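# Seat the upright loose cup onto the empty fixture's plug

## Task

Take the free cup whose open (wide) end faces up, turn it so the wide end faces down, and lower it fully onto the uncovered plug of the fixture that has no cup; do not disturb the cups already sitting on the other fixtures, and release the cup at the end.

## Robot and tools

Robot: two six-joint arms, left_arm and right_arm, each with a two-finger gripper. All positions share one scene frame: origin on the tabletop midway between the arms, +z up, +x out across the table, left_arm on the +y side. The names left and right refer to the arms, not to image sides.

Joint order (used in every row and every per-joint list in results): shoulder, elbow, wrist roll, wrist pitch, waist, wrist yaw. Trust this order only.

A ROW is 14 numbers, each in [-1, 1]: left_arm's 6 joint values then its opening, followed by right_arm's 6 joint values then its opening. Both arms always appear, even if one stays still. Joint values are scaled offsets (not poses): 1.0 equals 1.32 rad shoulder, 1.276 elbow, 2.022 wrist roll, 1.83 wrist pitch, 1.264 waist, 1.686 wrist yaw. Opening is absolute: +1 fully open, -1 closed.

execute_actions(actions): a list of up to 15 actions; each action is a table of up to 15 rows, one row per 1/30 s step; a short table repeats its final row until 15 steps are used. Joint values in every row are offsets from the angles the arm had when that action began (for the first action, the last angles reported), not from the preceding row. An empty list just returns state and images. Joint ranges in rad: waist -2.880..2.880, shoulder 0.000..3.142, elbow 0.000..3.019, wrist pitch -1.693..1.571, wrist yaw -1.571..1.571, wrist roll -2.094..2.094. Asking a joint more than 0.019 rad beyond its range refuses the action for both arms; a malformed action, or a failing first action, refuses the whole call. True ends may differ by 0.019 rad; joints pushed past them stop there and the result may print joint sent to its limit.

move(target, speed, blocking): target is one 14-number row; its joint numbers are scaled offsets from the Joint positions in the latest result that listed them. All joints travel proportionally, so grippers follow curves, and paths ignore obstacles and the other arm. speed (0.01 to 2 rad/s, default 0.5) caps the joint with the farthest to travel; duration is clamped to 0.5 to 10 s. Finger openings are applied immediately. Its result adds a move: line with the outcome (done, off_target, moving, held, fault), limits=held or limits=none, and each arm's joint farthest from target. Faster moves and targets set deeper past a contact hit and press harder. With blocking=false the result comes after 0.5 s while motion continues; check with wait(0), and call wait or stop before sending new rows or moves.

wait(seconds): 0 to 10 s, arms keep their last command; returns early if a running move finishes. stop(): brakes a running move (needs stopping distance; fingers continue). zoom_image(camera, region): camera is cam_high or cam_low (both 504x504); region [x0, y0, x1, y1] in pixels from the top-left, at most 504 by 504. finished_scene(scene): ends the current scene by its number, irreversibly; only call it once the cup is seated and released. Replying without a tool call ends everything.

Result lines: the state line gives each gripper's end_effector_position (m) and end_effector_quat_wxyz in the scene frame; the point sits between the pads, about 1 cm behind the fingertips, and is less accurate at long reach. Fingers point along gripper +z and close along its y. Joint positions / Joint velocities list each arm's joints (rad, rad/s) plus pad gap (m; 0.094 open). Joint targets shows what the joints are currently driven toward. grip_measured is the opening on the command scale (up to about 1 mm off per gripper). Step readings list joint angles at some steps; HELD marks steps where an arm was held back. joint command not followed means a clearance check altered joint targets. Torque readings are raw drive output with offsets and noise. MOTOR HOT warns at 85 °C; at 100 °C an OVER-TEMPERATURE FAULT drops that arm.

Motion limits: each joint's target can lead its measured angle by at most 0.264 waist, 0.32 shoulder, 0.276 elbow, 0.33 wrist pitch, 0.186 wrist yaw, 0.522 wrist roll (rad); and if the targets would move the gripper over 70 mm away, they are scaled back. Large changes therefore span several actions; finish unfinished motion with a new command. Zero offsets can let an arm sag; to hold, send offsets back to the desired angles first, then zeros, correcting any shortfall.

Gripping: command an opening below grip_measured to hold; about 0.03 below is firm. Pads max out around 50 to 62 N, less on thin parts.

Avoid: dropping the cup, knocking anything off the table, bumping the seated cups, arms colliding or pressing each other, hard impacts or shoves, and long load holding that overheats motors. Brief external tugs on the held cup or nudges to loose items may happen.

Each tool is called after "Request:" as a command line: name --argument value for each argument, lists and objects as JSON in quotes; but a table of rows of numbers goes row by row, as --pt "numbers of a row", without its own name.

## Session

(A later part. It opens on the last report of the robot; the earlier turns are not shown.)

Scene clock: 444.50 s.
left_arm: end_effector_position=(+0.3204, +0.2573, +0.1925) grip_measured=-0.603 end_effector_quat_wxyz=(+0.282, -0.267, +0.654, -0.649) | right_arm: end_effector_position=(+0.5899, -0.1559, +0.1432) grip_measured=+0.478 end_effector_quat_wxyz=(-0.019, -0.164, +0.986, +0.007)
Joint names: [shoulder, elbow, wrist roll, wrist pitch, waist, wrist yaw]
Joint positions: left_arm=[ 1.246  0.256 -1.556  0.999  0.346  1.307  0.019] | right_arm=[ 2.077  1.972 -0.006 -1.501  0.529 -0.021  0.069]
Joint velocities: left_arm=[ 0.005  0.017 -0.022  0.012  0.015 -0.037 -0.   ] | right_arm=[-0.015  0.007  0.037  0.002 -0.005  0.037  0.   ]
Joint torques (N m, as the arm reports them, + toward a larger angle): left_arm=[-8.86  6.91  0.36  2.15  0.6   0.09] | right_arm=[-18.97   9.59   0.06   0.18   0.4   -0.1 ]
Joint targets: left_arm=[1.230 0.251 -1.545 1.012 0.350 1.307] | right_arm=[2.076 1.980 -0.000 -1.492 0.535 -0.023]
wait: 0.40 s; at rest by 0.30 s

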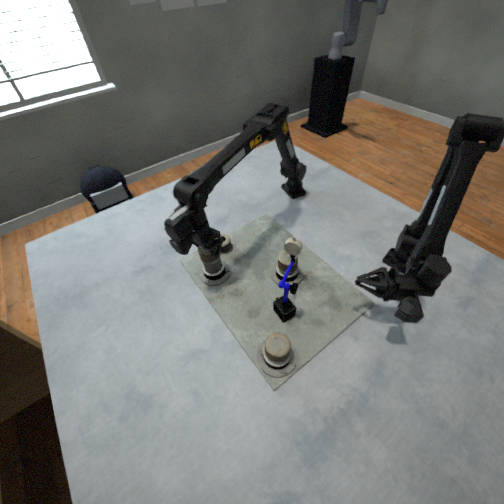

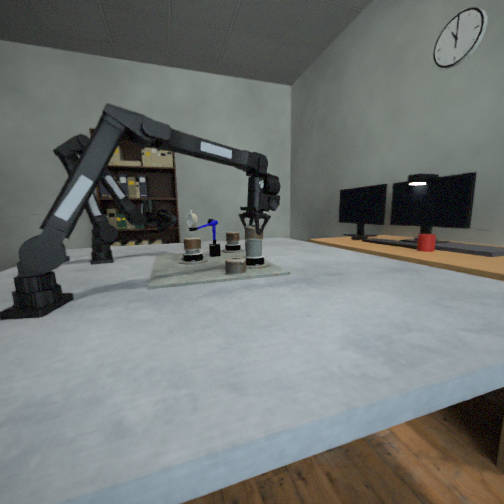

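Request:
execute_actions --actions '[[[-0.0121,-0.0039,0.0054,0.0071,0.0032,0,-0.6,-0.0007,0.0058,0.003,0.0049,0.0047,-0.0012,0.42],[-0.0121,-0.0039,0.0054,0.0071,0.0032,0,-0.6,-0.0004,0.0044,0.003,0.0049,0.0047,-0.0012,0.42],[-0.0121,-0.0039,0.0054,0.0071,0.0032,0,-0.6,0.0,0.0023,0.003,0.0052,0.0047,-0.0012,0.42],[-0.0121,-0.0039,0.0054,0.0071,0.0032,0,-0.6,0.0006,-0.0004,0.003,0.0062,0.0047,-0.0012,0.42],[-0.0121,-0.0039,0.0054,0.0071,0.0032,0,-0.6,0.0012,-0.0035,0.003,0.0076,0.0047,-0.0012,0.42],[-0.0121,-0.0039,0.0054,0.0071,0.0032,0,-0.6,0.0019,-0.0069,0.003,0.0094,0.0047,-0.0012,0.42],[-0.0121,-0.0039,0.0054,0.0071,0.0032,0,-0.6,0.0026,-0.0103,0.003,0.0115,0.0047,-0.0012,0.42],[-0.0121,-0.0039,0.0054,0.0071,0.0032,0,-0.6,0.0033,-0.0137,0.003,0.0137,0.0047,-0.0012,0.42],[-0.0121,-0.0039,0.0054,0.0071,0.0032,0,-0.6,0.0039,-0.0168,0.003,0.0160,0.0047,-0.0012,0.42],[-0.0121,-0.0039,0.0054,0.0071,0.0032,0,-0.6,0.0045,-0.0195,0.003,0.0182,0.0047,-0.0012,0.42],[-0.0121,-0.0039,0.0054,0.0071,0.0032,0,-0.6,0.0049,-0.0216,0.003,0.0203,0.0047,-0.0012,0.42],[-0.0121,-0.0039,0.0054,0.0071,0.0032,0,-0.6,0.0052,-0.0230,0.003,0.0221,0.0047,-0.0012,0.42],[-0.0121,-0.0039,0.0054,0.0071,0.0032,0,-0.6,0.0053,-0.0235,0.003,0.0235,0.0047,-0.0012,0.42],[-0.0121,-0.0039,0.0054,0.0071,0.0032,0,-0.6,0.0053,-0.0235,0.003,0.0245,0.0047,-0.0012,0.42],[-0.0121,-0.0039,0.0054,0.0071,0.0032,0,-0.6,0.0053,-0.0235,0.003,0.0248,0.0047,-0.0012,0.42]]]'

Request:
wait --seconds 0.4

Request:
zoom_image --camera "cam_low" --region '[240, 224, 268, 252]'

Scene clock: 459.23 s.
left_arm: end_effector_position=(+0.3204, +0.2573, +0.1925) grip_measured=-0.603 end_effector_quat_wxyz=(+0.282, -0.267, +0.654, -0.649) | right_arm: end_effector_position=(+0.5874, -0.1575, +0.1290) grip_measured=+0.478 end_effector_quat_wxyz=(-0.022, -0.163, +0.986, +0.005)
Joint names: [shoulder, elbow, wrist roll, wrist pitch, waist, wrist yaw]
Joint positions: left_arm=[ 1.246  0.256 -1.556  0.999  0.346  1.307  0.019] | right_arm=[ 2.078  1.936 -0.006 -1.47   0.529 -0.016  0.069]
Joint velocities: left_arm=[ 0.005  0.002 -0.007 -0.027 -0.034 -0.007  0.   ] | right_arm=[ 0.005 -0.032 -0.007  0.017 -0.024 -0.066 -0.   ]
Joint torques (N m, as the arm reports them, + toward a larger angle): left_arm=[-8.89  6.91  0.36  2.17  0.56  0.09] | right_arm=[-18.6    9.62   0.05   0.47   0.43  -0.25]
Joint targets: left_arm=[1.230 0.251 -1.545 1.012 0.350 1.307] | right_arm=[2.084 1.942 -0.000 -1.456 0.535 -0.023]
Step readings (joint positions):
0: left_arm=[1.246 0.256 -1.556 0.999 0.346 1.307] | right_arm=[2.077 1.972 -0.006 -1.501 0.529 -0.021]
1: left_arm=[1.246 0.256 -1.556 0.999 0.346 1.307] | right_arm=[2.077 1.972 -0.006 -1.501 0.529 -0.021]
2: left_arm=[1.246 0.256 -1.556 0.999 0.346 1.307] | right_arm=[2.077 1.972 -0.006 -1.501 0.529 -0.021]
4: left_arm=[1.246 0.256 -1.556 0.999 0.346 1.307] | right_arm=[2.077 1.970 -0.006 -1.500 0.529 -0.021]
8: left_arm=[1.246 0.256 -1.556 0.999 0.346 1.307] | right_arm=[2.077 1.957 -0.006 -1.491 0.529 -0.021]
15: Joint positions above

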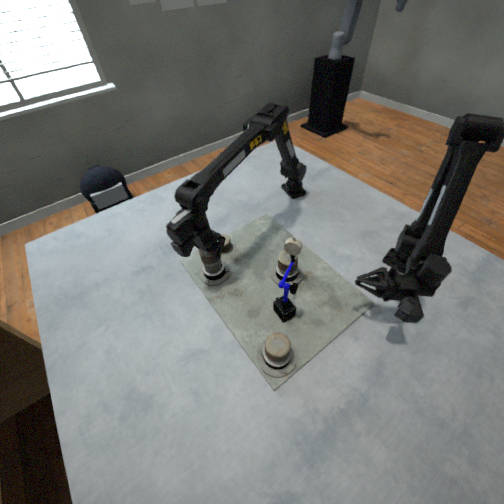

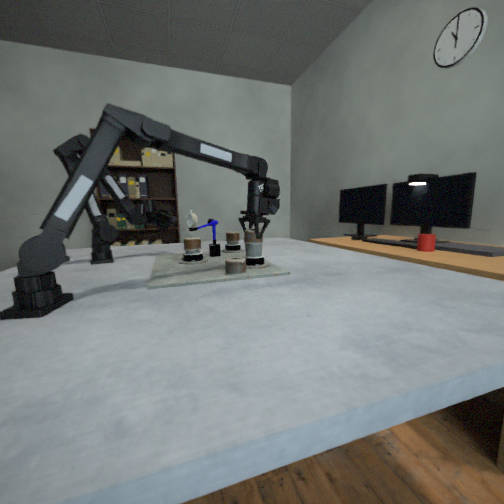

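Scene clock: 459.63 s.
left_arm: end_effector_position=(+0.3204, +0.2573, +0.1925) grip_measured=-0.603 end_effector_quat_wxyz=(+0.282, -0.267, +0.654, -0.649) | right_arm: end_effector_position=(+0.5875, -0.1575, +0.1281) grip_measured=+0.478 end_effector_quat_wxyz=(-0.022, -0.163, +0.986, +0.005)
Joint names: [shoulder, elbow, wrist roll, wrist pitch, waist, wrist yaw]
Joint positions: left_arm=[ 1.246  0.256 -1.556  0.999  0.346  1.307  0.019] | right_arm=[ 2.078  1.935 -0.006 -1.468  0.529 -0.016  0.069]
Joint velocities: left_arm=[-0.005 -0.027  0.066  0.002  0.005 -0.037 -0.   ] | right_arm=[-0.005 -0.027  0.081  0.002 -0.005 -0.022 -0.   ]
Joint torques (N m, as the arm reports them, + toward a larger angle): left_arm=[-8.85  6.91  0.36  2.16  0.51  0.1 ] | right_arm=[-18.2    9.48   0.05   0.28   0.41  -0.25]
Joint targets: left_arm=[1.230 0.251 -1.545 1.012 0.350 1.307] | right_arm=[2.084 1.942 -0.000 -1.456 0.535 -0.023]
wait: 0.40 s; at rest by 0.20 s

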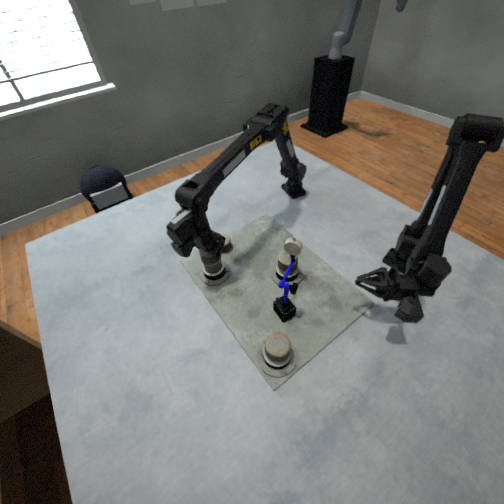

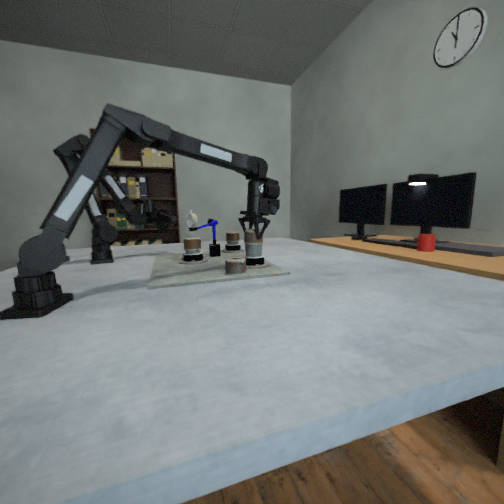

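Region (240, 224, 268, 252) of cam_low's 504x504 image, scaled by 18.000, with more detail than that image has.

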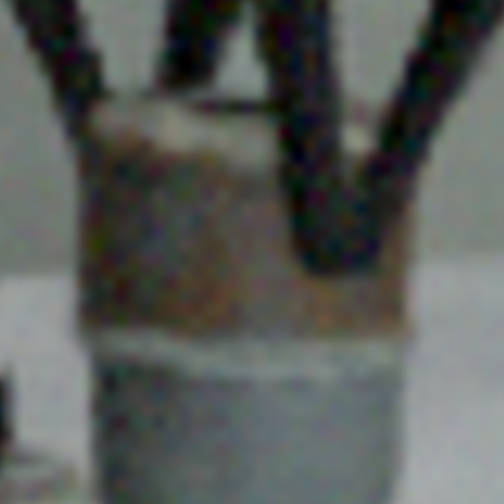

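Request:
execute_actions --actions '[[[-0.0121,-0.0039,0.0054,0.0071,0.0032,0,-0.6,0.0046,0.0051,0.003,0.0049,0.003,-0.002,0.42],[-0.0121,-0.0039,0.0054,0.0071,0.0032,0,-0.6,0.0049,0.0041,0.003,0.0052,0.0008,0,0.42],[-0.0121,-0.0039,0.0054,0.0071,0.0032,0,-0.6,0.0054,0.0024,0.003,0.0061,0.0008,0,0.42],[-0.0121,-0.0039,0.0054,0.0071,0.0032,0,-0.6,0.0060,0.0004,0.003,0.0075,0.0008,0,0.42],[-0.0121,-0.0039,0.0054,0.0071,0.0032,0,-0.6,0.0066,-0.0020,0.003,0.0093,0.0008,0,0.42],[-0.0121,-0.0039,0.0054,0.0071,0.0032,0,-0.6,0.0074,-0.0045,0.003,0.0113,0.0008,0,0.42],[-0.0121,-0.0039,0.0054,0.0071,0.0032,0,-0.6,0.0081,-0.0072,0.003,0.0135,0.0008,0,0.42],[-0.0121,-0.0039,0.0054,0.0071,0.0032,0,-0.6,0.0089,-0.0097,0.003,0.0157,0.0008,0,0.42],[-0.0121,-0.0039,0.0054,0.0071,0.0032,0,-0.6,0.0095,-0.0121,0.003,0.0179,0.0008,0,0.42],[-0.0121,-0.0039,0.0054,0.0071,0.0032,0,-0.6,0.0101,-0.0141,0.003,0.0199,0.0008,0,0.42],[-0.0121,-0.0039,0.0054,0.0071,0.0032,0,-0.6,0.0106,-0.0158,0.003,0.0217,0.0008,0,0.42],[-0.0121,-0.0039,0.0054,0.0071,0.0032,0,-0.6,0.0109,-0.0168,0.003,0.0231,0.0008,0,0.42],[-0.0121,-0.0039,0.0054,0.0071,0.0032,0,-0.6,0.0110,-0.0172,0.003,0.0240,0.0008,0,0.42],[-0.0121,-0.0039,0.0054,0.0071,0.0032,0,-0.6,0.0110,-0.0172,0.003,0.0243,0.0008,0,0.42],[-0.0121,-0.0039,0.0054,0.0071,0.0032,0,-0.6,0.0110,-0.0172,0.003,0.0243,0.0008,0,0.42]],[[-0.0121,-0.0039,0.0054,0.0071,0.0032,0,-0.6,0.0069,0.0044,0.003,0.0060,0.0008,0,0.42],[-0.0121,-0.0039,0.0054,0.0071,0.0032,0,-0.6,0.0071,0.0036,0.003,0.0063,0.0008,0,0.42],[-0.0121,-0.0039,0.0054,0.0071,0.0032,0,-0.6,0.0075,0.0024,0.003,0.0070,0.0008,0,0.42],[-0.0121,-0.0039,0.0054,0.0071,0.0032,0,-0.6,0.0079,0.0009,0.003,0.0080,0.0008,0,0.42],[-0.0121,-0.0039,0.0054,0.0071,0.0032,0,-0.6,0.0084,-0.0008,0.003,0.0094,0.0008,0,0.42],[-0.0121,-0.0039,0.0054,0.0071,0.0032,0,-0.6,0.0090,-0.0027,0.003,0.0110,0.0008,0,0.42],[-0.0121,-0.0039,0.0054,0.0071,0.0032,0,-0.6,0.0095,-0.0046,0.003,0.0127,0.0008,0,0.42],[-0.0121,-0.0039,0.0054,0.0071,0.0032,0,-0.6,0.0101,-0.0065,0.003,0.0144,0.0008,0,0.42],[-0.0121,-0.0039,0.0054,0.0071,0.0032,0,-0.6,0.0106,-0.0082,0.003,0.0161,0.0008,0,0.42],[-0.0121,-0.0039,0.0054,0.0071,0.0032,0,-0.6,0.0110,-0.0097,0.003,0.0177,0.0008,0,0.42],[-0.0121,-0.0039,0.0054,0.0071,0.0032,0,-0.6,0.0114,-0.0109,0.003,0.0191,0.0008,0,0.42],[-0.0121,-0.0039,0.0054,0.0071,0.0032,0,-0.6,0.0116,-0.0117,0.003,0.0201,0.0008,0,0.42],[-0.0121,-0.0039,0.0054,0.0071,0.0032,0,-0.6,0.0117,-0.0120,0.003,0.0208,0.0008,0,0.42],[-0.0121,-0.0039,0.0054,0.0071,0.0032,0,-0.6,0.0117,-0.0120,0.003,0.0211,0.0008,0,0.42],[-0.0121,-0.0039,0.0054,0.0071,0.0032,0,-0.6,0.0117,-0.0120,0.003,0.0211,0.0008,0,0.42]]]'

Request:
wait --seconds 0.4

Request:
zoom_image --camera "cam_low" --region '[236, 228, 272, 264]'

Scene clock: 483.03 s.
left_arm: end_effector_position=(+0.3204, +0.2573, +0.1925) grip_measured=-0.603 end_effector_quat_wxyz=(+0.282, -0.267, +0.654, -0.649) | right_arm: end_effector_position=(+0.5878, -0.1577, +0.1191) grip_measured=+0.477 end_effector_quat_wxyz=(-0.019, -0.164, +0.986, +0.005)
Joint names: [shoulder, elbow, wrist roll, wrist pitch, waist, wrist yaw]
Joint positions: left_arm=[ 1.246  0.256 -1.556  0.999  0.346  1.307  0.019] | right_arm=[ 2.08   1.913 -0.006 -1.441  0.529 -0.015  0.069]
Joint velocities: left_arm=[-0.005 -0.002 -0.066 -0.002  0.005 -0.095  0.   ] | right_arm=[-0.015  0.007 -0.095  0.017 -0.005 -0.095 -0.001]
Joint torques (N m, as the arm reports them, + toward a larger angle): left_arm=[-8.91  6.92  0.35  2.15  0.6   0.09] | right_arm=[-17.36   7.95   0.1    1.02   0.24  -0.04]
Joint targets: left_arm=[1.230 0.251 -1.545 1.012 0.350 1.307] | right_arm=[2.095 1.901 0.000 -1.408 0.530 -0.015]
Step readings (joint positions; steps 1 to 15: 1st action; 16 to 30: 2nd action):
0: left_arm=[1.246 0.256 -1.556 0.999 0.346 1.307] | right_arm=[2.078 1.935 -0.006 -1.468 0.529 -0.016]
1: left_arm=[1.246 0.256 -1.556 0.999 0.346 1.307] | right_arm=[2.078 1.935 -0.006 -1.468 0.529 -0.016]
2: left_arm=[1.246 0.256 -1.556 0.999 0.346 1.307] | right_arm=[2.078 1.935 -0.006 -1.468 0.529 -0.015]
4: left_arm=[1.246 0.256 -1.556 0.999 0.346 1.307] | right_arm=[2.078 1.933 -0.006 -1.467 0.529 -0.015]
8: left_arm=[1.246 0.256 -1.556 0.999 0.346 1.307] | right_arm=[2.079 1.923 -0.006 -1.455 0.529 -0.015]
15: left_arm=[1.246 0.256 -1.556 0.999 0.346 1.307] | right_arm=[2.080 1.917 -0.006 -1.447 0.529 -0.015]
16: left_arm=[1.246 0.256 -1.556 0.999 0.346 1.307] | right_arm=[2.080 1.917 -0.006 -1.447 0.529 -0.015]
17: left_arm=[1.246 0.256 -1.556 0.999 0.346 1.307] | right_arm=[2.080 1.917 -0.006 -1.447 0.529 -0.015]
19: left_arm=[1.246 0.256 -1.556 0.999 0.346 1.307] | right_arm=[2.080 1.917 -0.006 -1.447 0.529 -0.015]
23: left_arm=[1.246 0.256 -1.556 0.999 0.346 1.307] | right_arm=[2.080 1.916 -0.006 -1.446 0.529 -0.015]
30: Joint positions above

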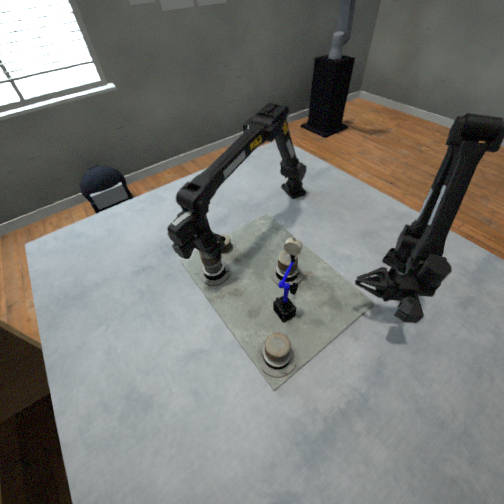

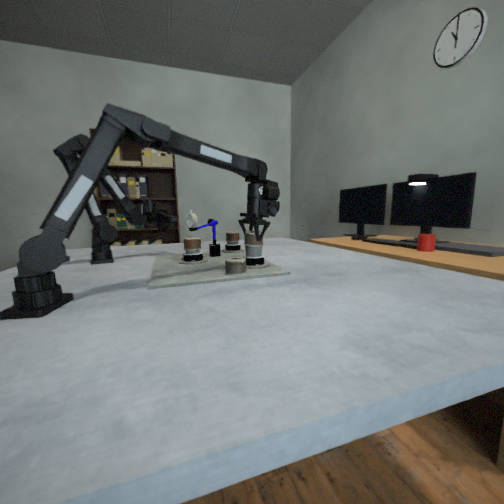

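Scene clock: 483.43 s.
left_arm: end_effector_position=(+0.3204, +0.2573, +0.1925) grip_measured=-0.603 end_effector_quat_wxyz=(+0.282, -0.267, +0.654, -0.649) | right_arm: end_effector_position=(+0.5878, -0.1577, +0.1189) grip_measured=+0.477 end_effector_quat_wxyz=(-0.019, -0.164, +0.986, +0.005)
Joint names: [shoulder, elbow, wrist roll, wrist pitch, waist, wrist yaw]
Joint positions: left_arm=[ 1.246  0.256 -1.556  0.999  0.346  1.307  0.019] | right_arm=[ 2.08   1.913 -0.006 -1.44   0.529 -0.015  0.069]
Joint velocities: left_arm=[-0.015  0.002  0.037 -0.022 -0.005 -0.11  -0.   ] | right_arm=[-0.024  0.002 -0.007 -0.012  0.005 -0.022 -0.002]
Joint torques (N m, as the arm reports them, + toward a larger angle): left_arm=[-8.82  6.91  0.36  2.17  0.57  0.09] | right_arm=[-17.54   7.94   0.05   1.05  -0.1   -0.04]
Joint targets: left_arm=[1.230 0.251 -1.545 1.012 0.350 1.307] | right_arm=[2.095 1.901 0.000 -1.408 0.530 -0.015]
wait: 0.40 s; at rest by 0.17 s

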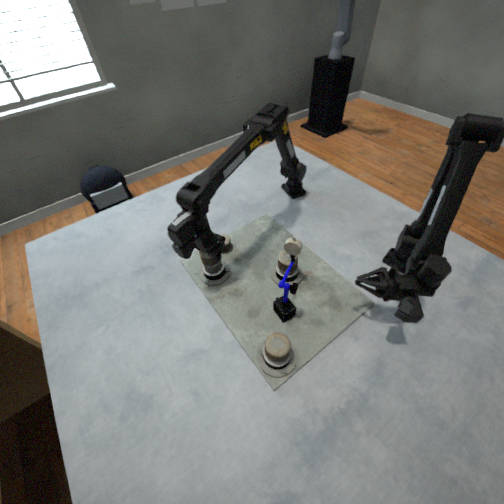

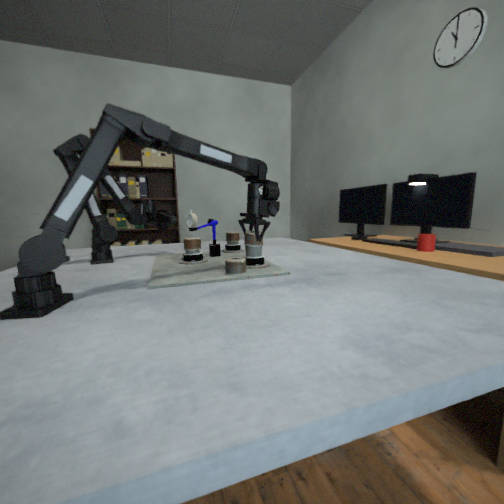

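Region (236, 228, 272, 264) of cam_low's 504x504 image, scaled by 14.000, with more detail than that image has.

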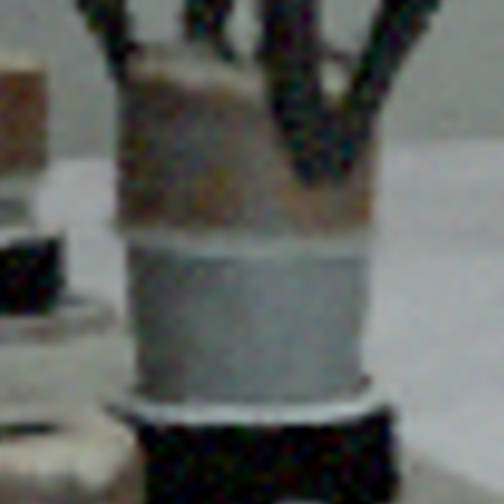

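Request:
zoom_image --camera "cam_low" --region '[241, 238, 267, 262]'

Request:
zoom_image --camera "cam_high" --region '[194, 244, 228, 278]'

Region (241, 238, 267, 262) of cam_low's 504x504 image, scaled by 19.385, with more detail than that image has; it fills the top 465 rows of this view, and the rest is white.

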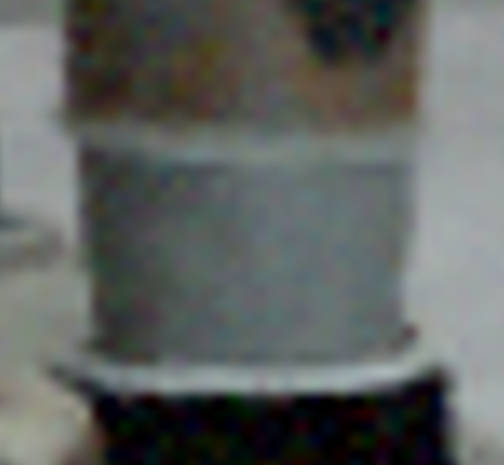

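Region (194, 244, 228, 278) of cam_high's 504x504 image, scaled by 14.824, with more detail than that image has.

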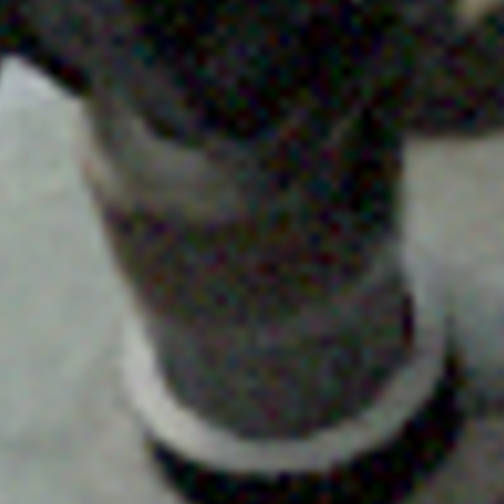

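Request:
execute_actions --actions '[[[-0.0121,-0.0039,0.0054,0.0071,0.0032,0,-0.6,0.0053,-0.0094,0.003,0.0175,0.0020,0.0005,0.42],[-0.0121,-0.0039,0.0054,0.0071,0.0032,0,-0.6,-0.0008,-0.0094,0.003,0.0175,0.0032,0.0010,0.42],[-0.0121,-0.0039,0.0054,0.0071,0.0032,0,-0.6,-0.0069,-0.0094,0.003,0.0175,0.0044,0.0015,0.42],[-0.0121,-0.0039,0.0054,0.0071,0.0032,0,-0.6,-0.0130,-0.0094,0.003,0.0175,0.0050,0.0020,0.42],[-0.0121,-0.0039,0.0054,0.0071,0.0032,0,-0.6,-0.0190,-0.0094,0.003,0.0175,0.0056,0.0030,0.42],[-0.0121,-0.0039,0.0054,0.0071,0.0032,0,-0.6,-0.0220,-0.0108,0.003,0.0181,0.0062,0.0040,0.42],[-0.0121,-0.0039,0.0054,0.0071,0.0032,0,-0.6,-0.0250,-0.0122,0.003,0.0188,0.0068,0.0050,0.42],[-0.0121,-0.0039,0.0054,0.0071,0.0032,0,-0.6,-0.0280,-0.0136,0.003,0.0194,0.0074,0.0060,0.42],[-0.0121,-0.0039,0.0054,0.0071,0.0032,0,-0.6,-0.0310,-0.0150,0.003,0.0200,0.0080,0.0070,0.42],[-0.0121,-0.0039,0.0054,0.0071,0.0032,0,-0.6,-0.0340,-0.0164,0.003,0.0207,0.0086,0.0080,0.42],[-0.0121,-0.0039,0.0054,0.0071,0.0032,0,-0.6,-0.0365,-0.0178,0.003,0.0213,0.0092,0.0090,0.42],[-0.0121,-0.0039,0.0054,0.0071,0.0032,0,-0.6,-0.0390,-0.0192,0.003,0.0219,0.0096,0.0100,0.42],[-0.0121,-0.0039,0.0054,0.0071,0.0032,0,-0.6,-0.0410,-0.0206,0.003,0.0225,0.0100,0.0110,0.42],[-0.0121,-0.0039,0.0054,0.0071,0.0032,0,-0.6,-0.0425,-0.0220,0.003,0.0232,0.0100,0.0120,0.42],[-0.0121,-0.0039,0.0054,0.0071,0.0032,0,-0.6,-0.0438,-0.0235,0.003,0.0238,0.0100,0.0130,0.42]]]'

Request:
wait --seconds 0.5

Request:
zoom_image --camera "cam_low" --region '[241, 238, 267, 262]'

Scene clock: 509.93 s.
left_arm: end_effector_position=(+0.3204, +0.2573, +0.1925) grip_measured=-0.603 end_effector_quat_wxyz=(+0.282, -0.267, +0.654, -0.649) | right_arm: end_effector_position=(+0.5872, -0.1574, +0.1200) grip_measured=+0.477 end_effector_quat_wxyz=(-0.006, -0.165, +0.986, -0.002)
Joint names: [shoulder, elbow, wrist roll, wrist pitch, waist, wrist yaw]
Joint positions: left_arm=[ 1.246  0.256 -1.556  0.999  0.346  1.307  0.019] | right_arm=[ 2.06   1.884 -0.004 -1.407  0.534  0.002  0.069]
Joint velocities: left_arm=[ 0.005  0.007  0.022  0.002 -0.015 -0.007  0.   ] | right_arm=[-0.044 -0.046 -0.022  0.061 -0.005  0.007 -0.001]
Joint torques (N m, as the arm reports them, + toward a larger angle): left_arm=[-8.94  6.9   0.36  2.16  0.51  0.1 ] | right_arm=[-21.15   9.02   0.04  -0.05   0.59   0.1 ]
Joint targets: left_arm=[1.230 0.251 -1.545 1.012 0.350 1.307] | right_arm=[2.022 1.883 0.000 -1.397 0.542 0.007]
Step readings (joint positions):
0: left_arm=[1.246 0.256 -1.556 0.999 0.346 1.307] | right_arm=[2.080 1.913 -0.006 -1.440 0.529 -0.015]
1: left_arm=[1.246 0.256 -1.556 0.999 0.346 1.307] | right_arm=[2.080 1.913 -0.006 -1.440 0.529 -0.015]
2: left_arm=[1.246 0.256 -1.556 0.999 0.346 1.307] | right_arm=[2.079 1.912 -0.006 -1.440 0.529 -0.015]
4: left_arm=[1.246 0.256 -1.556 0.999 0.346 1.307] | right_arm=[2.076 1.909 -0.006 -1.435 0.529 -0.015]
8: left_arm=[1.246 0.256 -1.556 0.999 0.346 1.307] | right_arm=[2.070 1.900 -0.004 -1.425 0.530 -0.012]
15: Joint positions above

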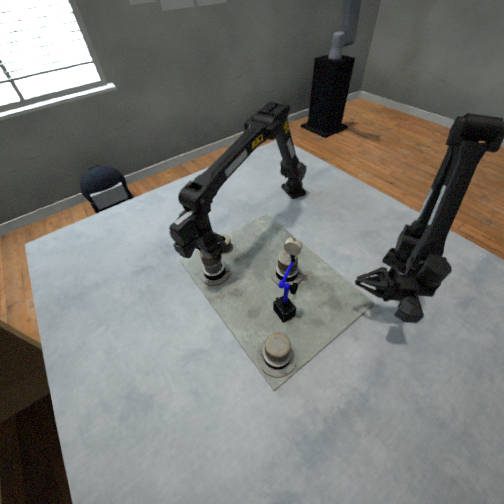

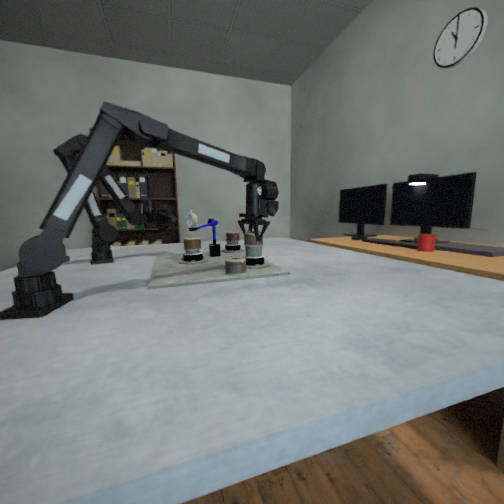

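Scene clock: 510.43 s.
left_arm: end_effector_position=(+0.3204, +0.2573, +0.1925) grip_measured=-0.603 end_effector_quat_wxyz=(+0.282, -0.267, +0.654, -0.649) | right_arm: end_effector_position=(+0.5872, -0.1574, +0.1199) grip_measured=+0.477 end_effector_quat_wxyz=(-0.004, -0.165, +0.986, -0.003)
Joint names: [shoulder, elbow, wrist roll, wrist pitch, waist, wrist yaw]
Joint positions: left_arm=[ 1.246  0.256 -1.556  0.999  0.346  1.307  0.019] | right_arm=[ 2.059  1.881 -0.003 -1.403  0.535  0.004  0.069]
Joint velocities: left_arm=[-0.005 -0.007  0.037 -0.017 -0.005 -0.022 -0.001] | right_arm=[ 0.005 -0.012  0.022  0.012 -0.015  0.022  0.001]
Joint torques (N m, as the arm reports them, + toward a larger angle): left_arm=[-8.82  6.93  0.37  2.16  0.67  0.09] | right_arm=[-21.11   9.04   0.03   0.1    0.43   0.08]
Joint targets: left_arm=[1.230 0.251 -1.545 1.012 0.350 1.307] | right_arm=[2.022 1.883 0.000 -1.397 0.542 0.007]
wait: 0.50 s; at rest by 0.23 s

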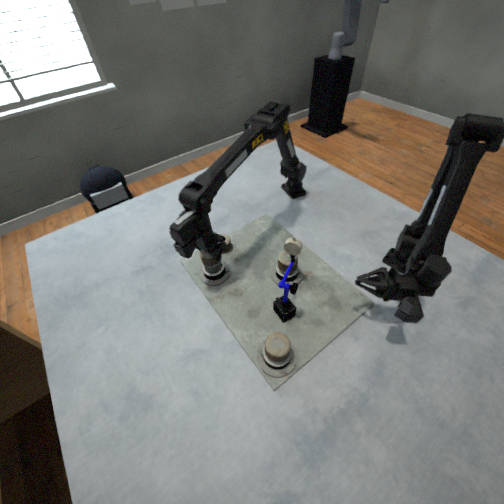

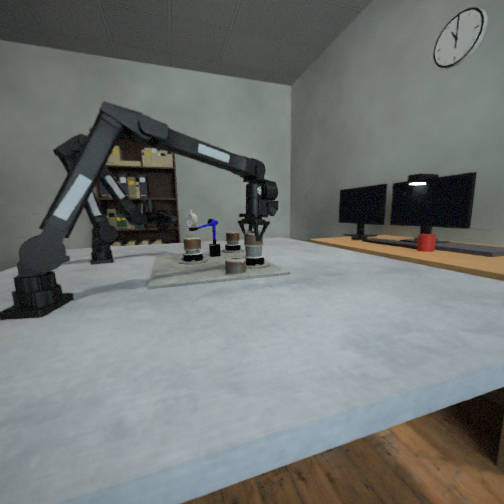

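Region (241, 238, 267, 262) of cam_low's 504x504 image, scaled by 19.385, with more detail than that image has; it fills the top 465 rows of this view, and the rest is white.

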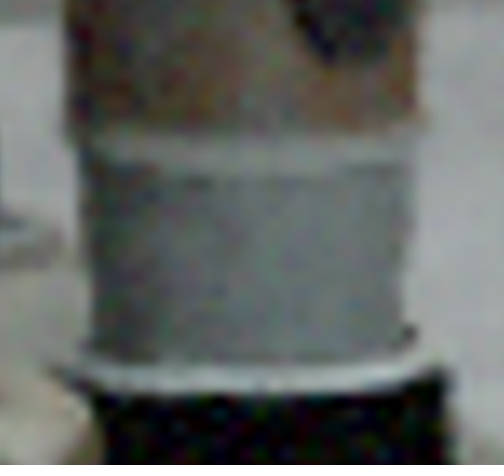

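Request:
execute_actions --actions '[[[-0.0121,-0.0039,0.0054,0.0071,0.0032,0,-0.6,-0.020,0.0016,0.0015,0.0038,0.004,0.001,0.42],[-0.0121,-0.0039,0.0054,0.0071,0.0032,0,-0.6,-0.012,0.0016,0.0015,0.0043,0.0028,0.0006,0.42],[-0.0121,-0.0039,0.0054,0.0071,0.0032,0,-0.6,-0.004,0.0016,0.0015,0.0049,0.0016,0.0006,0.42],[-0.0121,-0.0039,0.0054,0.0071,0.0032,0,-0.6,0.0032,0.0013,0.0015,0.0052,0.0016,0.0006,0.42],[-0.0121,-0.0039,0.0054,0.0071,0.0032,0,-0.6,0.0037,0.0004,0.0015,0.0062,0.0016,0.0006,0.42],[-0.0121,-0.0039,0.0054,0.0071,0.0032,0,-0.6,0.0044,-0.0010,0.0015,0.0077,0.0016,0.0006,0.42],[-0.0121,-0.0039,0.0054,0.0071,0.0032,0,-0.6,0.0054,-0.0027,0.0015,0.0095,0.0016,0.0006,0.42],[-0.0121,-0.0039,0.0054,0.0071,0.0032,0,-0.6,0.0064,-0.0046,0.0015,0.0115,0.0016,0.0006,0.42],[-0.0121,-0.0039,0.0054,0.0071,0.0032,0,-0.6,0.0076,-0.0067,0.0015,0.0137,0.0016,0.0006,0.42],[-0.0121,-0.0039,0.0054,0.0071,0.0032,0,-0.6,0.0087,-0.0088,0.0015,0.0159,0.0016,0.0006,0.42],[-0.0121,-0.0039,0.0054,0.0071,0.0032,0,-0.6,0.0097,-0.0107,0.0015,0.0179,0.0016,0.0006,0.42],[-0.0121,-0.0039,0.0054,0.0071,0.0032,0,-0.6,0.0107,-0.0124,0.0015,0.0198,0.0016,0.0006,0.42],[-0.0121,-0.0039,0.0054,0.0071,0.0032,0,-0.6,0.0114,-0.0138,0.0015,0.0212,0.0016,0.0006,0.42],[-0.0121,-0.0039,0.0054,0.0071,0.0032,0,-0.6,0.0119,-0.0147,0.0015,0.0222,0.0016,0.0006,0.42],[-0.0121,-0.0039,0.0054,0.0071,0.0032,0,-0.6,0.0121,-0.0150,0.0015,0.0225,0.0016,0.0006,0.42]]]'

Request:
wait --seconds 0.5

Request:
zoom_image --camera "cam_low" --region '[241, 238, 267, 262]'

Scene clock: 523.07 s.
left_arm: end_effector_position=(+0.3204, +0.2573, +0.1925) grip_measured=-0.603 end_effector_quat_wxyz=(+0.282, -0.267, +0.654, -0.649) | right_arm: end_effector_position=(+0.5876, -0.1573, +0.1170) grip_measured=+0.476 end_effector_quat_wxyz=(-0.002, -0.165, +0.986, -0.002)
Joint names: [shoulder, elbow, wrist roll, wrist pitch, waist, wrist yaw]
Joint positions: left_arm=[ 1.246  0.256 -1.556  0.999  0.346  1.307  0.019] | right_arm=[ 2.059  1.873 -0.003 -1.391  0.535  0.004  0.069]
Joint velocities: left_arm=[ 0.005  0.002 -0.022  0.002 -0.005 -0.037 -0.001] | right_arm=[-0.005 -0.027  0.007  0.056 -0.015 -0.095 -0.001]
Joint torques (N m, as the arm reports them, + toward a larger angle): left_arm=[-8.88  6.91  0.36  2.17  0.59  0.1 ] | right_arm=[-17.32   8.25   0.03   1.03  -0.24   0.  ]
Joint targets: left_arm=[1.230 0.251 -1.545 1.012 0.350 1.307] | right_arm=[2.075 1.862 -0.000 -1.362 0.537 0.005]
Step readings (joint positions):
0: left_arm=[1.246 0.256 -1.556 0.999 0.346 1.307] | right_arm=[2.059 1.881 -0.003 -1.403 0.535 0.004]
1: left_arm=[1.246 0.256 -1.556 0.999 0.346 1.307] | right_arm=[2.059 1.881 -0.003 -1.403 0.535 0.004]
2: left_arm=[1.246 0.256 -1.556 0.999 0.346 1.307] | right_arm=[2.059 1.881 -0.003 -1.403 0.535 0.004]
4: left_arm=[1.246 0.256 -1.556 0.999 0.346 1.307] | right_arm=[2.059 1.881 -0.003 -1.403 0.535 0.004]
8: left_arm=[1.246 0.256 -1.556 0.999 0.346 1.307] | right_arm=[2.059 1.878 -0.003 -1.399 0.535 0.004]
15: Joint positions above

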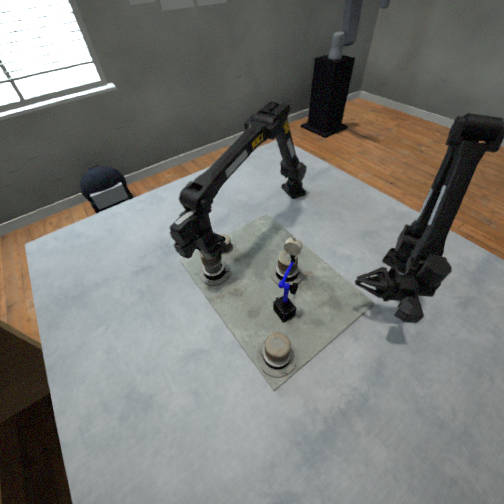

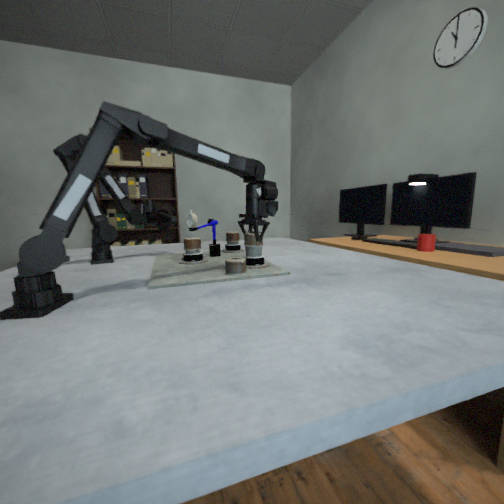

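Scene clock: 523.57 s.
left_arm: end_effector_position=(+0.3204, +0.2573, +0.1925) grip_measured=-0.603 end_effector_quat_wxyz=(+0.282, -0.267, +0.654, -0.649) | right_arm: end_effector_position=(+0.5876, -0.1573, +0.1167) grip_measured=+0.476 end_effector_quat_wxyz=(-0.002, -0.165, +0.986, -0.002)
Joint names: [shoulder, elbow, wrist roll, wrist pitch, waist, wrist yaw]
Joint positions: left_arm=[ 1.246  0.256 -1.556  0.999  0.346  1.307  0.019] | right_arm=[ 2.059  1.873 -0.003 -1.39   0.535  0.004  0.069]
Joint velocities: left_arm=[-0.015 -0.012  0.081  0.007  0.005  0.007 -0.001] | right_arm=[-0.005  0.007  0.007 -0.012 -0.015 -0.022 -0.001]
Joint torques (N m, as the arm reports them, + toward a larger angle): left_arm=[-8.87  6.93  0.36  2.14  0.64  0.1 ] | right_arm=[-17.32   8.01   0.02   0.98   0.01   0.01]
Joint targets: left_arm=[1.230 0.251 -1.545 1.012 0.350 1.307] | right_arm=[2.075 1.862 -0.000 -1.361 0.537 0.005]
wait: 0.50 s; at rest by 0.17 s

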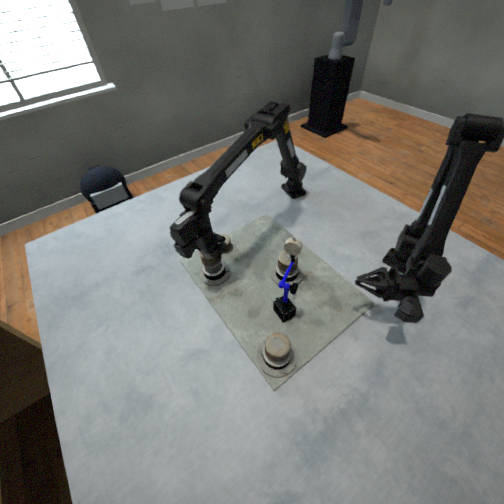

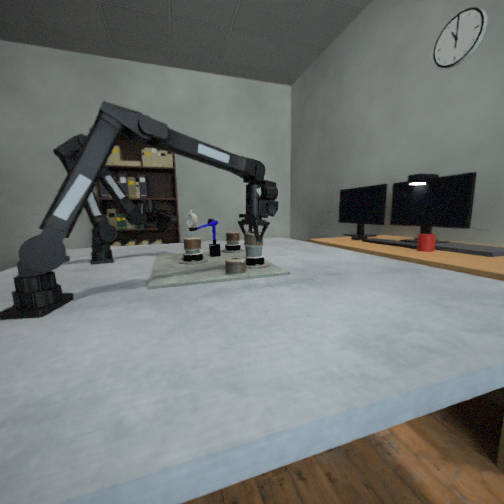

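Region (241, 238, 267, 262) of cam_low's 504x504 image, scaled by 19.385, with more detail than that image has; it fills the top 465 rows of this view, and the rest is white.

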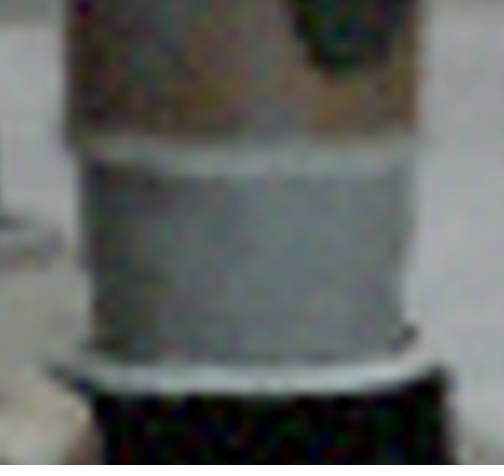

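Request:
execute_actions --actions '[[[-0.0121,-0.0039,0.0054,0.0071,0.0032,0,-0.6,0.0100,-0.0060,0.0015,0.0120,0.0028,0.0010,0.42],[-0.0121,-0.0039,0.0054,0.0071,0.0032,0,-0.6,0.0080,-0.0030,0.0015,0.0080,0.0040,0.0015,0.42],[-0.0121,-0.0039,0.0054,0.0071,0.0032,0,-0.6,0.0060,0.0,0.0015,0.0040,0.0052,0.0020,0.42],[-0.0121,-0.0039,0.0054,0.0071,0.0032,0,-0.6,0.0060,0.0030,0.0015,0.0,0.0060,0.0035,0.42],[-0.0121,-0.0039,0.0054,0.0071,0.0032,0,-0.6,0.0060,0.0040,0.0015,0.0,0.0068,0.0050,0.42],[-0.0121,-0.0039,0.0054,0.0071,0.0032,0,-0.6,0.0070,0.0040,0.0015,0.0,0.0076,0.0065,0.42],[-0.0121,-0.0039,0.0054,0.0071,0.0032,0,-0.6,0.0085,0.0040,0.0015,0.0,0.0084,0.0080,0.42],[-0.0121,-0.0039,0.0054,0.0071,0.0032,0,-0.6,0.0105,0.0040,0.0015,0.0,0.0092,0.0095,0.42],[-0.0121,-0.0039,0.0054,0.0071,0.0032,0,-0.6,0.0130,0.0040,0.0015,0.0,0.0098,0.0110,0.42],[-0.0121,-0.0039,0.0054,0.0071,0.0032,0,-0.6,0.0155,0.0040,0.0015,0.0,0.0103,0.0125,0.42],[-0.0121,-0.0039,0.0054,0.0071,0.0032,0,-0.6,0.0180,0.0040,0.0015,0.0,0.0103,0.0136,0.42],[-0.0121,-0.0039,0.0054,0.0071,0.0032,0,-0.6,0.0200,0.0040,0.0015,0.0,0.0103,0.0136,0.42],[-0.0121,-0.0039,0.0054,0.0071,0.0032,0,-0.6,0.0220,0.0040,0.0015,0.0,0.0103,0.0136,0.42],[-0.0121,-0.0039,0.0054,0.0071,0.0032,0,-0.6,0.0235,0.0040,0.0015,0.0,0.0103,0.0136,0.42],[-0.0121,-0.0039,0.0054,0.0071,0.0032,0,-0.6,0.0245,0.0040,0.0015,0.0,0.0103,0.0136,0.42]]]'

Request:
wait --seconds 0.5

Request:
zoom_image --camera "cam_low" --region '[241, 238, 267, 262]'

Scene clock: 534.70 s.
left_arm: end_effector_position=(+0.3204, +0.2573, +0.1925) grip_measured=-0.603 end_effector_quat_wxyz=(+0.282, -0.267, +0.654, -0.649) | right_arm: end_effector_position=(+0.5872, -0.1568, +0.1133) grip_measured=+0.476 end_effector_quat_wxyz=(-0.004, -0.169, +0.986, -0.014)
Joint names: [shoulder, elbow, wrist roll, wrist pitch, waist, wrist yaw]
Joint positions: left_arm=[ 1.246  0.256 -1.556  0.999  0.346  1.307  0.019] | right_arm=[ 2.064  1.873 -0.003 -1.391  0.542  0.026  0.069]
Joint velocities: left_arm=[-0.005 -0.002 -0.007 -0.002  0.015  0.037  0.001] | right_arm=[-0.024 -0.007  0.037  0.002 -0.015  0.007 -0.   ]
Joint torques (N m, as the arm reports them, + toward a larger angle): left_arm=[-8.82  6.91  0.37  2.16  0.53  0.09] | right_arm=[-16.33   9.27  -0.03  -0.14   0.45   0.03]
Joint targets: left_arm=[1.230 0.251 -1.545 1.012 0.350 1.307] | right_arm=[2.091 1.878 -0.000 -1.390 0.548 0.027]
Step readings (joint positions):
0: left_arm=[1.246 0.256 -1.556 0.999 0.346 1.307] | right_arm=[2.059 1.873 -0.003 -1.390 0.535 0.004]
1: left_arm=[1.246 0.256 -1.556 0.999 0.346 1.307] | right_arm=[2.059 1.873 -0.003 -1.390 0.535 0.004]
2: left_arm=[1.246 0.256 -1.556 0.999 0.346 1.307] | right_arm=[2.059 1.873 -0.003 -1.390 0.535 0.004]
4: left_arm=[1.246 0.256 -1.556 0.999 0.346 1.307] | right_arm=[2.059 1.873 -0.003 -1.391 0.535 0.005]
8: left_arm=[1.246 0.256 -1.556 0.999 0.346 1.307] | right_arm=[2.059 1.873 -0.003 -1.391 0.538 0.014]
15: Joint positions above

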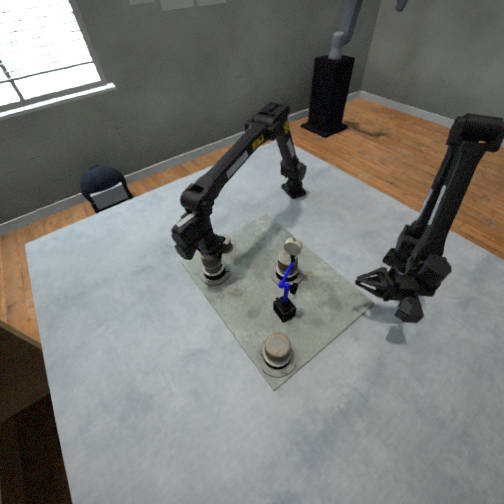

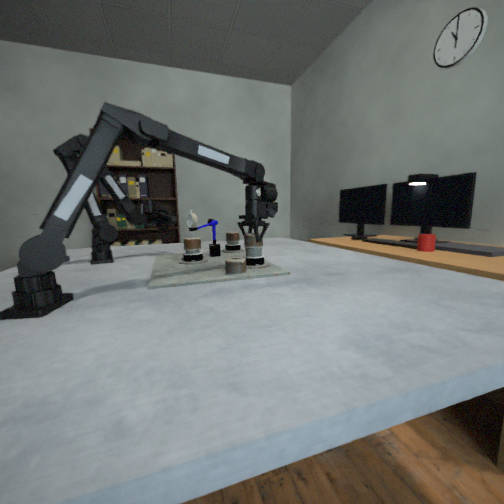

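Scene clock: 535.20 s.
left_arm: end_effector_position=(+0.3204, +0.2573, +0.1925) grip_measured=-0.603 end_effector_quat_wxyz=(+0.282, -0.267, +0.654, -0.649) | right_arm: end_effector_position=(+0.5872, -0.1568, +0.1133) grip_measured=+0.476 end_effector_quat_wxyz=(-0.004, -0.169, +0.986, -0.014)
Joint names: [shoulder, elbow, wrist roll, wrist pitch, waist, wrist yaw]
Joint positions: left_arm=[ 1.246  0.256 -1.556  0.999  0.346  1.307  0.019] | right_arm=[ 2.064  1.873 -0.003 -1.391  0.542  0.026  0.069]
Joint velocities: left_arm=[ 0.005 -0.007 -0.037  0.017 -0.015 -0.037  0.001] | right_arm=[-0.005  0.007 -0.037  0.007 -0.005 -0.066 -0.   ]
Joint torques (N m, as the arm reports them, + toward a larger angle): left_arm=[-8.94  6.91  0.36  2.15  0.59  0.09] | right_arm=[-16.55   9.25   0.01  -0.09   0.35   0.04]
Joint targets: left_arm=[1.230 0.251 -1.545 1.012 0.350 1.307] | right_arm=[2.091 1.878 -0.000 -1.390 0.548 0.027]
wait: 0.50 s; at rest by 0.17 s

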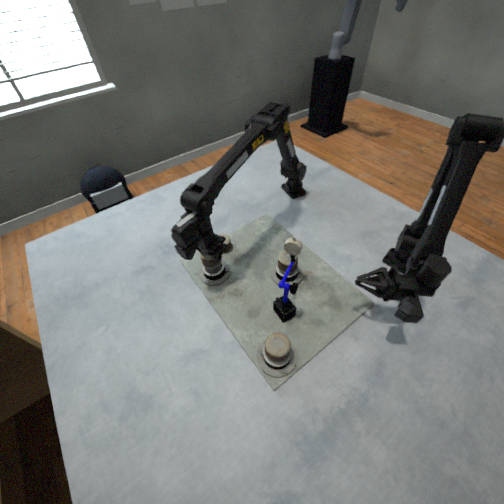

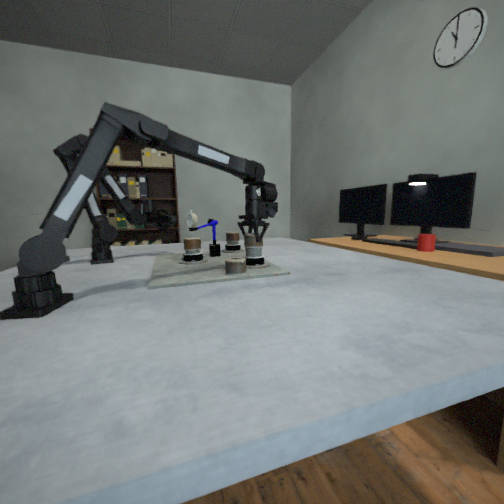

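Region (241, 238, 267, 262) of cam_low's 504x504 image, scaled by 19.385, with more detail than that image has; it fills the top 465 rows of this view, and the rest is white.

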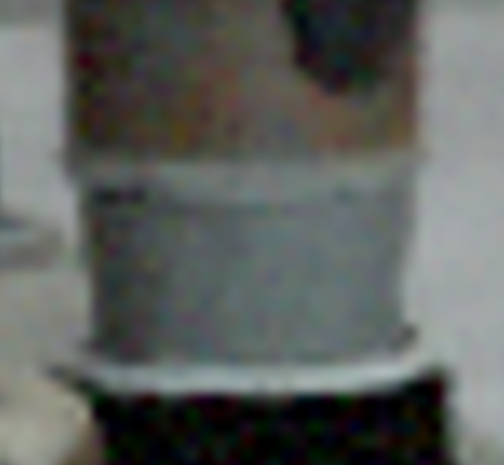

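Request:
execute_actions --actions '[[[-0.0121,-0.0039,0.0054,0.0071,0.0032,0,-0.6,0.0170,0.0040,0.0015,-0.001,0.0052,0.0015,0.42],[-0.0121,-0.0039,0.0054,0.0071,0.0032,0,-0.6,0.0140,0.0040,0.0015,-0.002,0.0058,0.0025,0.42],[-0.0121,-0.0039,0.0054,0.0071,0.0032,0,-0.6,0.0120,0.0040,0.0015,-0.003,0.0064,0.0037,0.42],[-0.0121,-0.0039,0.0054,0.0071,0.0032,0,-0.6,0.0120,0.0040,0.0015,-0.003,0.0070,0.0049,0.42],[-0.0121,-0.0039,0.0054,0.0071,0.0032,0,-0.6,0.0130,0.0040,0.0015,-0.003,0.0076,0.0061,0.42],[-0.0121,-0.0039,0.0054,0.0071,0.0032,0,-0.6,0.0150,0.0040,0.0015,-0.003,0.0082,0.0073,0.42],[-0.0121,-0.0039,0.0054,0.0071,0.0032,0,-0.6,0.0175,0.0040,0.0015,-0.003,0.0087,0.0085,0.42],[-0.0121,-0.0039,0.0054,0.0071,0.0032,0,-0.6,0.0200,0.0040,0.0015,-0.003,0.0091,0.0096,0.42],[-0.0121,-0.0039,0.0054,0.0071,0.0032,0,-0.6,0.0225,0.0040,0.0015,-0.003,0.0091,0.0107,0.42],[-0.0121,-0.0039,0.0054,0.0071,0.0032,0,-0.6,0.0250,0.0040,0.0015,-0.003,0.0091,0.0107,0.42],[-0.0121,-0.0039,0.0054,0.0071,0.0032,0,-0.6,0.0275,0.0040,0.0015,-0.003,0.0091,0.0107,0.42],[-0.0121,-0.0039,0.0054,0.0071,0.0032,0,-0.6,0.0300,0.0040,0.0015,-0.003,0.0091,0.0107,0.42],[-0.0121,-0.0039,0.0054,0.0071,0.0032,0,-0.6,0.0320,0.0040,0.0015,-0.003,0.0091,0.0107,0.42],[-0.0121,-0.0039,0.0054,0.0071,0.0032,0,-0.6,0.0335,0.0040,0.0015,-0.003,0.0091,0.0107,0.42],[-0.0121,-0.0039,0.0054,0.0071,0.0032,0,-0.6,0.0345,0.0040,0.0015,-0.003,0.0091,0.0107,0.42]]]'

Request:
wait --seconds 0.5

Request:
zoom_image --camera "cam_low" --region '[241, 238, 267, 262]'

Scene clock: 545.37 s.
left_arm: end_effector_position=(+0.3204, +0.2573, +0.1925) grip_measured=-0.603 end_effector_quat_wxyz=(+0.282, -0.267, +0.654, -0.649) | right_arm: end_effector_position=(+0.5870, -0.1565, +0.1029) grip_measured=+0.476 end_effector_quat_wxyz=(-0.010, -0.171, +0.985, -0.024)
Joint names: [shoulder, elbow, wrist roll, wrist pitch, waist, wrist yaw]
Joint positions: left_arm=[ 1.246  0.256 -1.556  0.999  0.346  1.307  0.019] | right_arm=[ 2.081  1.873 -0.003 -1.39   0.547  0.043  0.069]
Joint velocities: left_arm=[-0.015  0.007 -0.022 -0.002  0.005 -0.007  0.001] | right_arm=[ 0.005  0.002 -0.095  0.002 -0.024  0.022 -0.001]
Joint torques (N m, as the arm reports them, + toward a larger angle): left_arm=[-8.85  6.91  0.37  2.15  0.54  0.1 ] | right_arm=[-16.15   9.3    0.02  -0.32   0.94   0.02]
Joint targets: left_arm=[1.230 0.251 -1.545 1.012 0.350 1.307] | right_arm=[2.110 1.878 -0.000 -1.396 0.553 0.044]
Step readings (joint positions):
0: left_arm=[1.246 0.256 -1.556 0.999 0.346 1.307] | right_arm=[2.064 1.873 -0.003 -1.391 0.542 0.026]
1: left_arm=[1.246 0.256 -1.556 0.999 0.346 1.307] | right_arm=[2.064 1.873 -0.003 -1.391 0.542 0.026]
2: left_arm=[1.246 0.256 -1.556 0.999 0.346 1.307] | right_arm=[2.064 1.873 -0.003 -1.391 0.542 0.026]
4: left_arm=[1.246 0.256 -1.556 0.999 0.346 1.307] | right_arm=[2.064 1.873 -0.003 -1.391 0.542 0.029]
8: left_arm=[1.246 0.256 -1.556 0.999 0.346 1.307] | right_arm=[2.068 1.873 -0.003 -1.391 0.545 0.037]
15: Joint positions above

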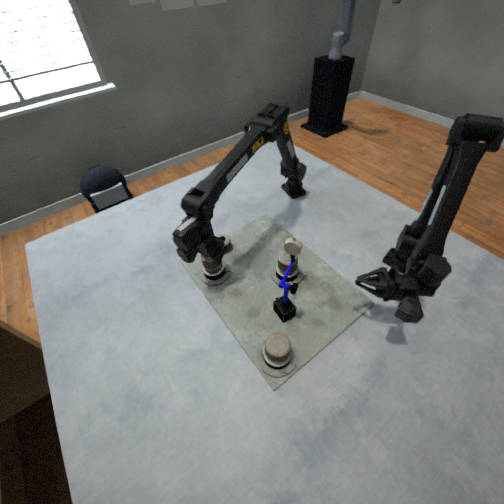

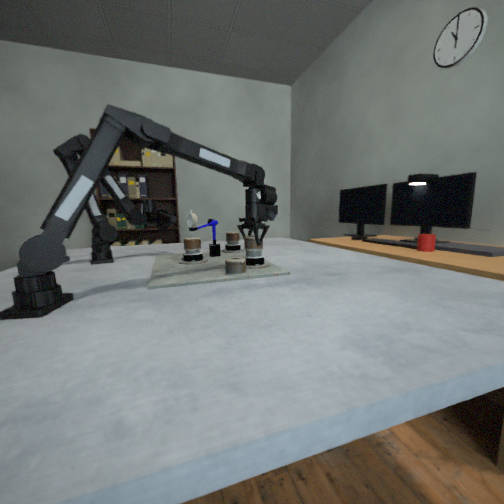

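Scene clock: 545.87 s.
left_arm: end_effector_position=(+0.3204, +0.2573, +0.1925) grip_measured=-0.603 end_effector_quat_wxyz=(+0.282, -0.267, +0.654, -0.649) | right_arm: end_effector_position=(+0.5870, -0.1565, +0.1026) grip_measured=+0.476 end_effector_quat_wxyz=(-0.010, -0.171, +0.985, -0.024)
Joint names: [shoulder, elbow, wrist roll, wrist pitch, waist, wrist yaw]
Joint positions: left_arm=[ 1.246  0.256 -1.556  0.999  0.346  1.307  0.019] | right_arm=[ 2.082  1.873 -0.003 -1.39   0.547  0.043  0.069]
Joint velocities: left_arm=[ 0.015 -0.007 -0.007 -0.017  0.015  0.037  0.   ] | right_arm=[-0.015  0.007  0.037 -0.012 -0.005 -0.081  0.001]
Joint torques (N m, as the arm reports them, + toward a larger angle): left_arm=[-8.88  6.92  0.36  2.16  0.62  0.09] | right_arm=[-16.56   9.18   0.02  -0.41   0.37   0.02]
Joint targets: left_arm=[1.230 0.251 -1.545 1.012 0.350 1.307] | right_arm=[2.110 1.878 -0.000 -1.396 0.553 0.044]
wait: 0.50 s; at rest by 0.17 s

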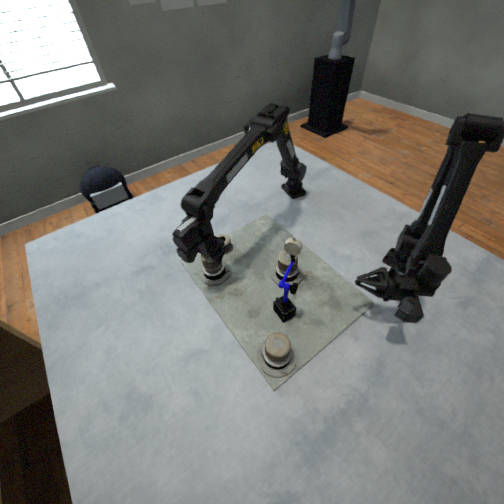

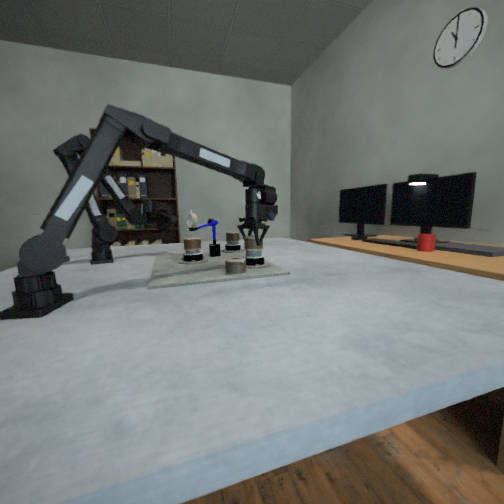

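Region (241, 238, 267, 262) of cam_low's 504x504 image, scaled by 19.385, with more detail than that image has; it fills the top 465 rows of this view, and the rest is white.

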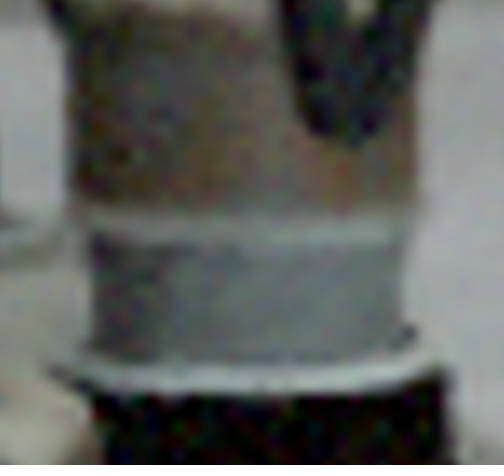

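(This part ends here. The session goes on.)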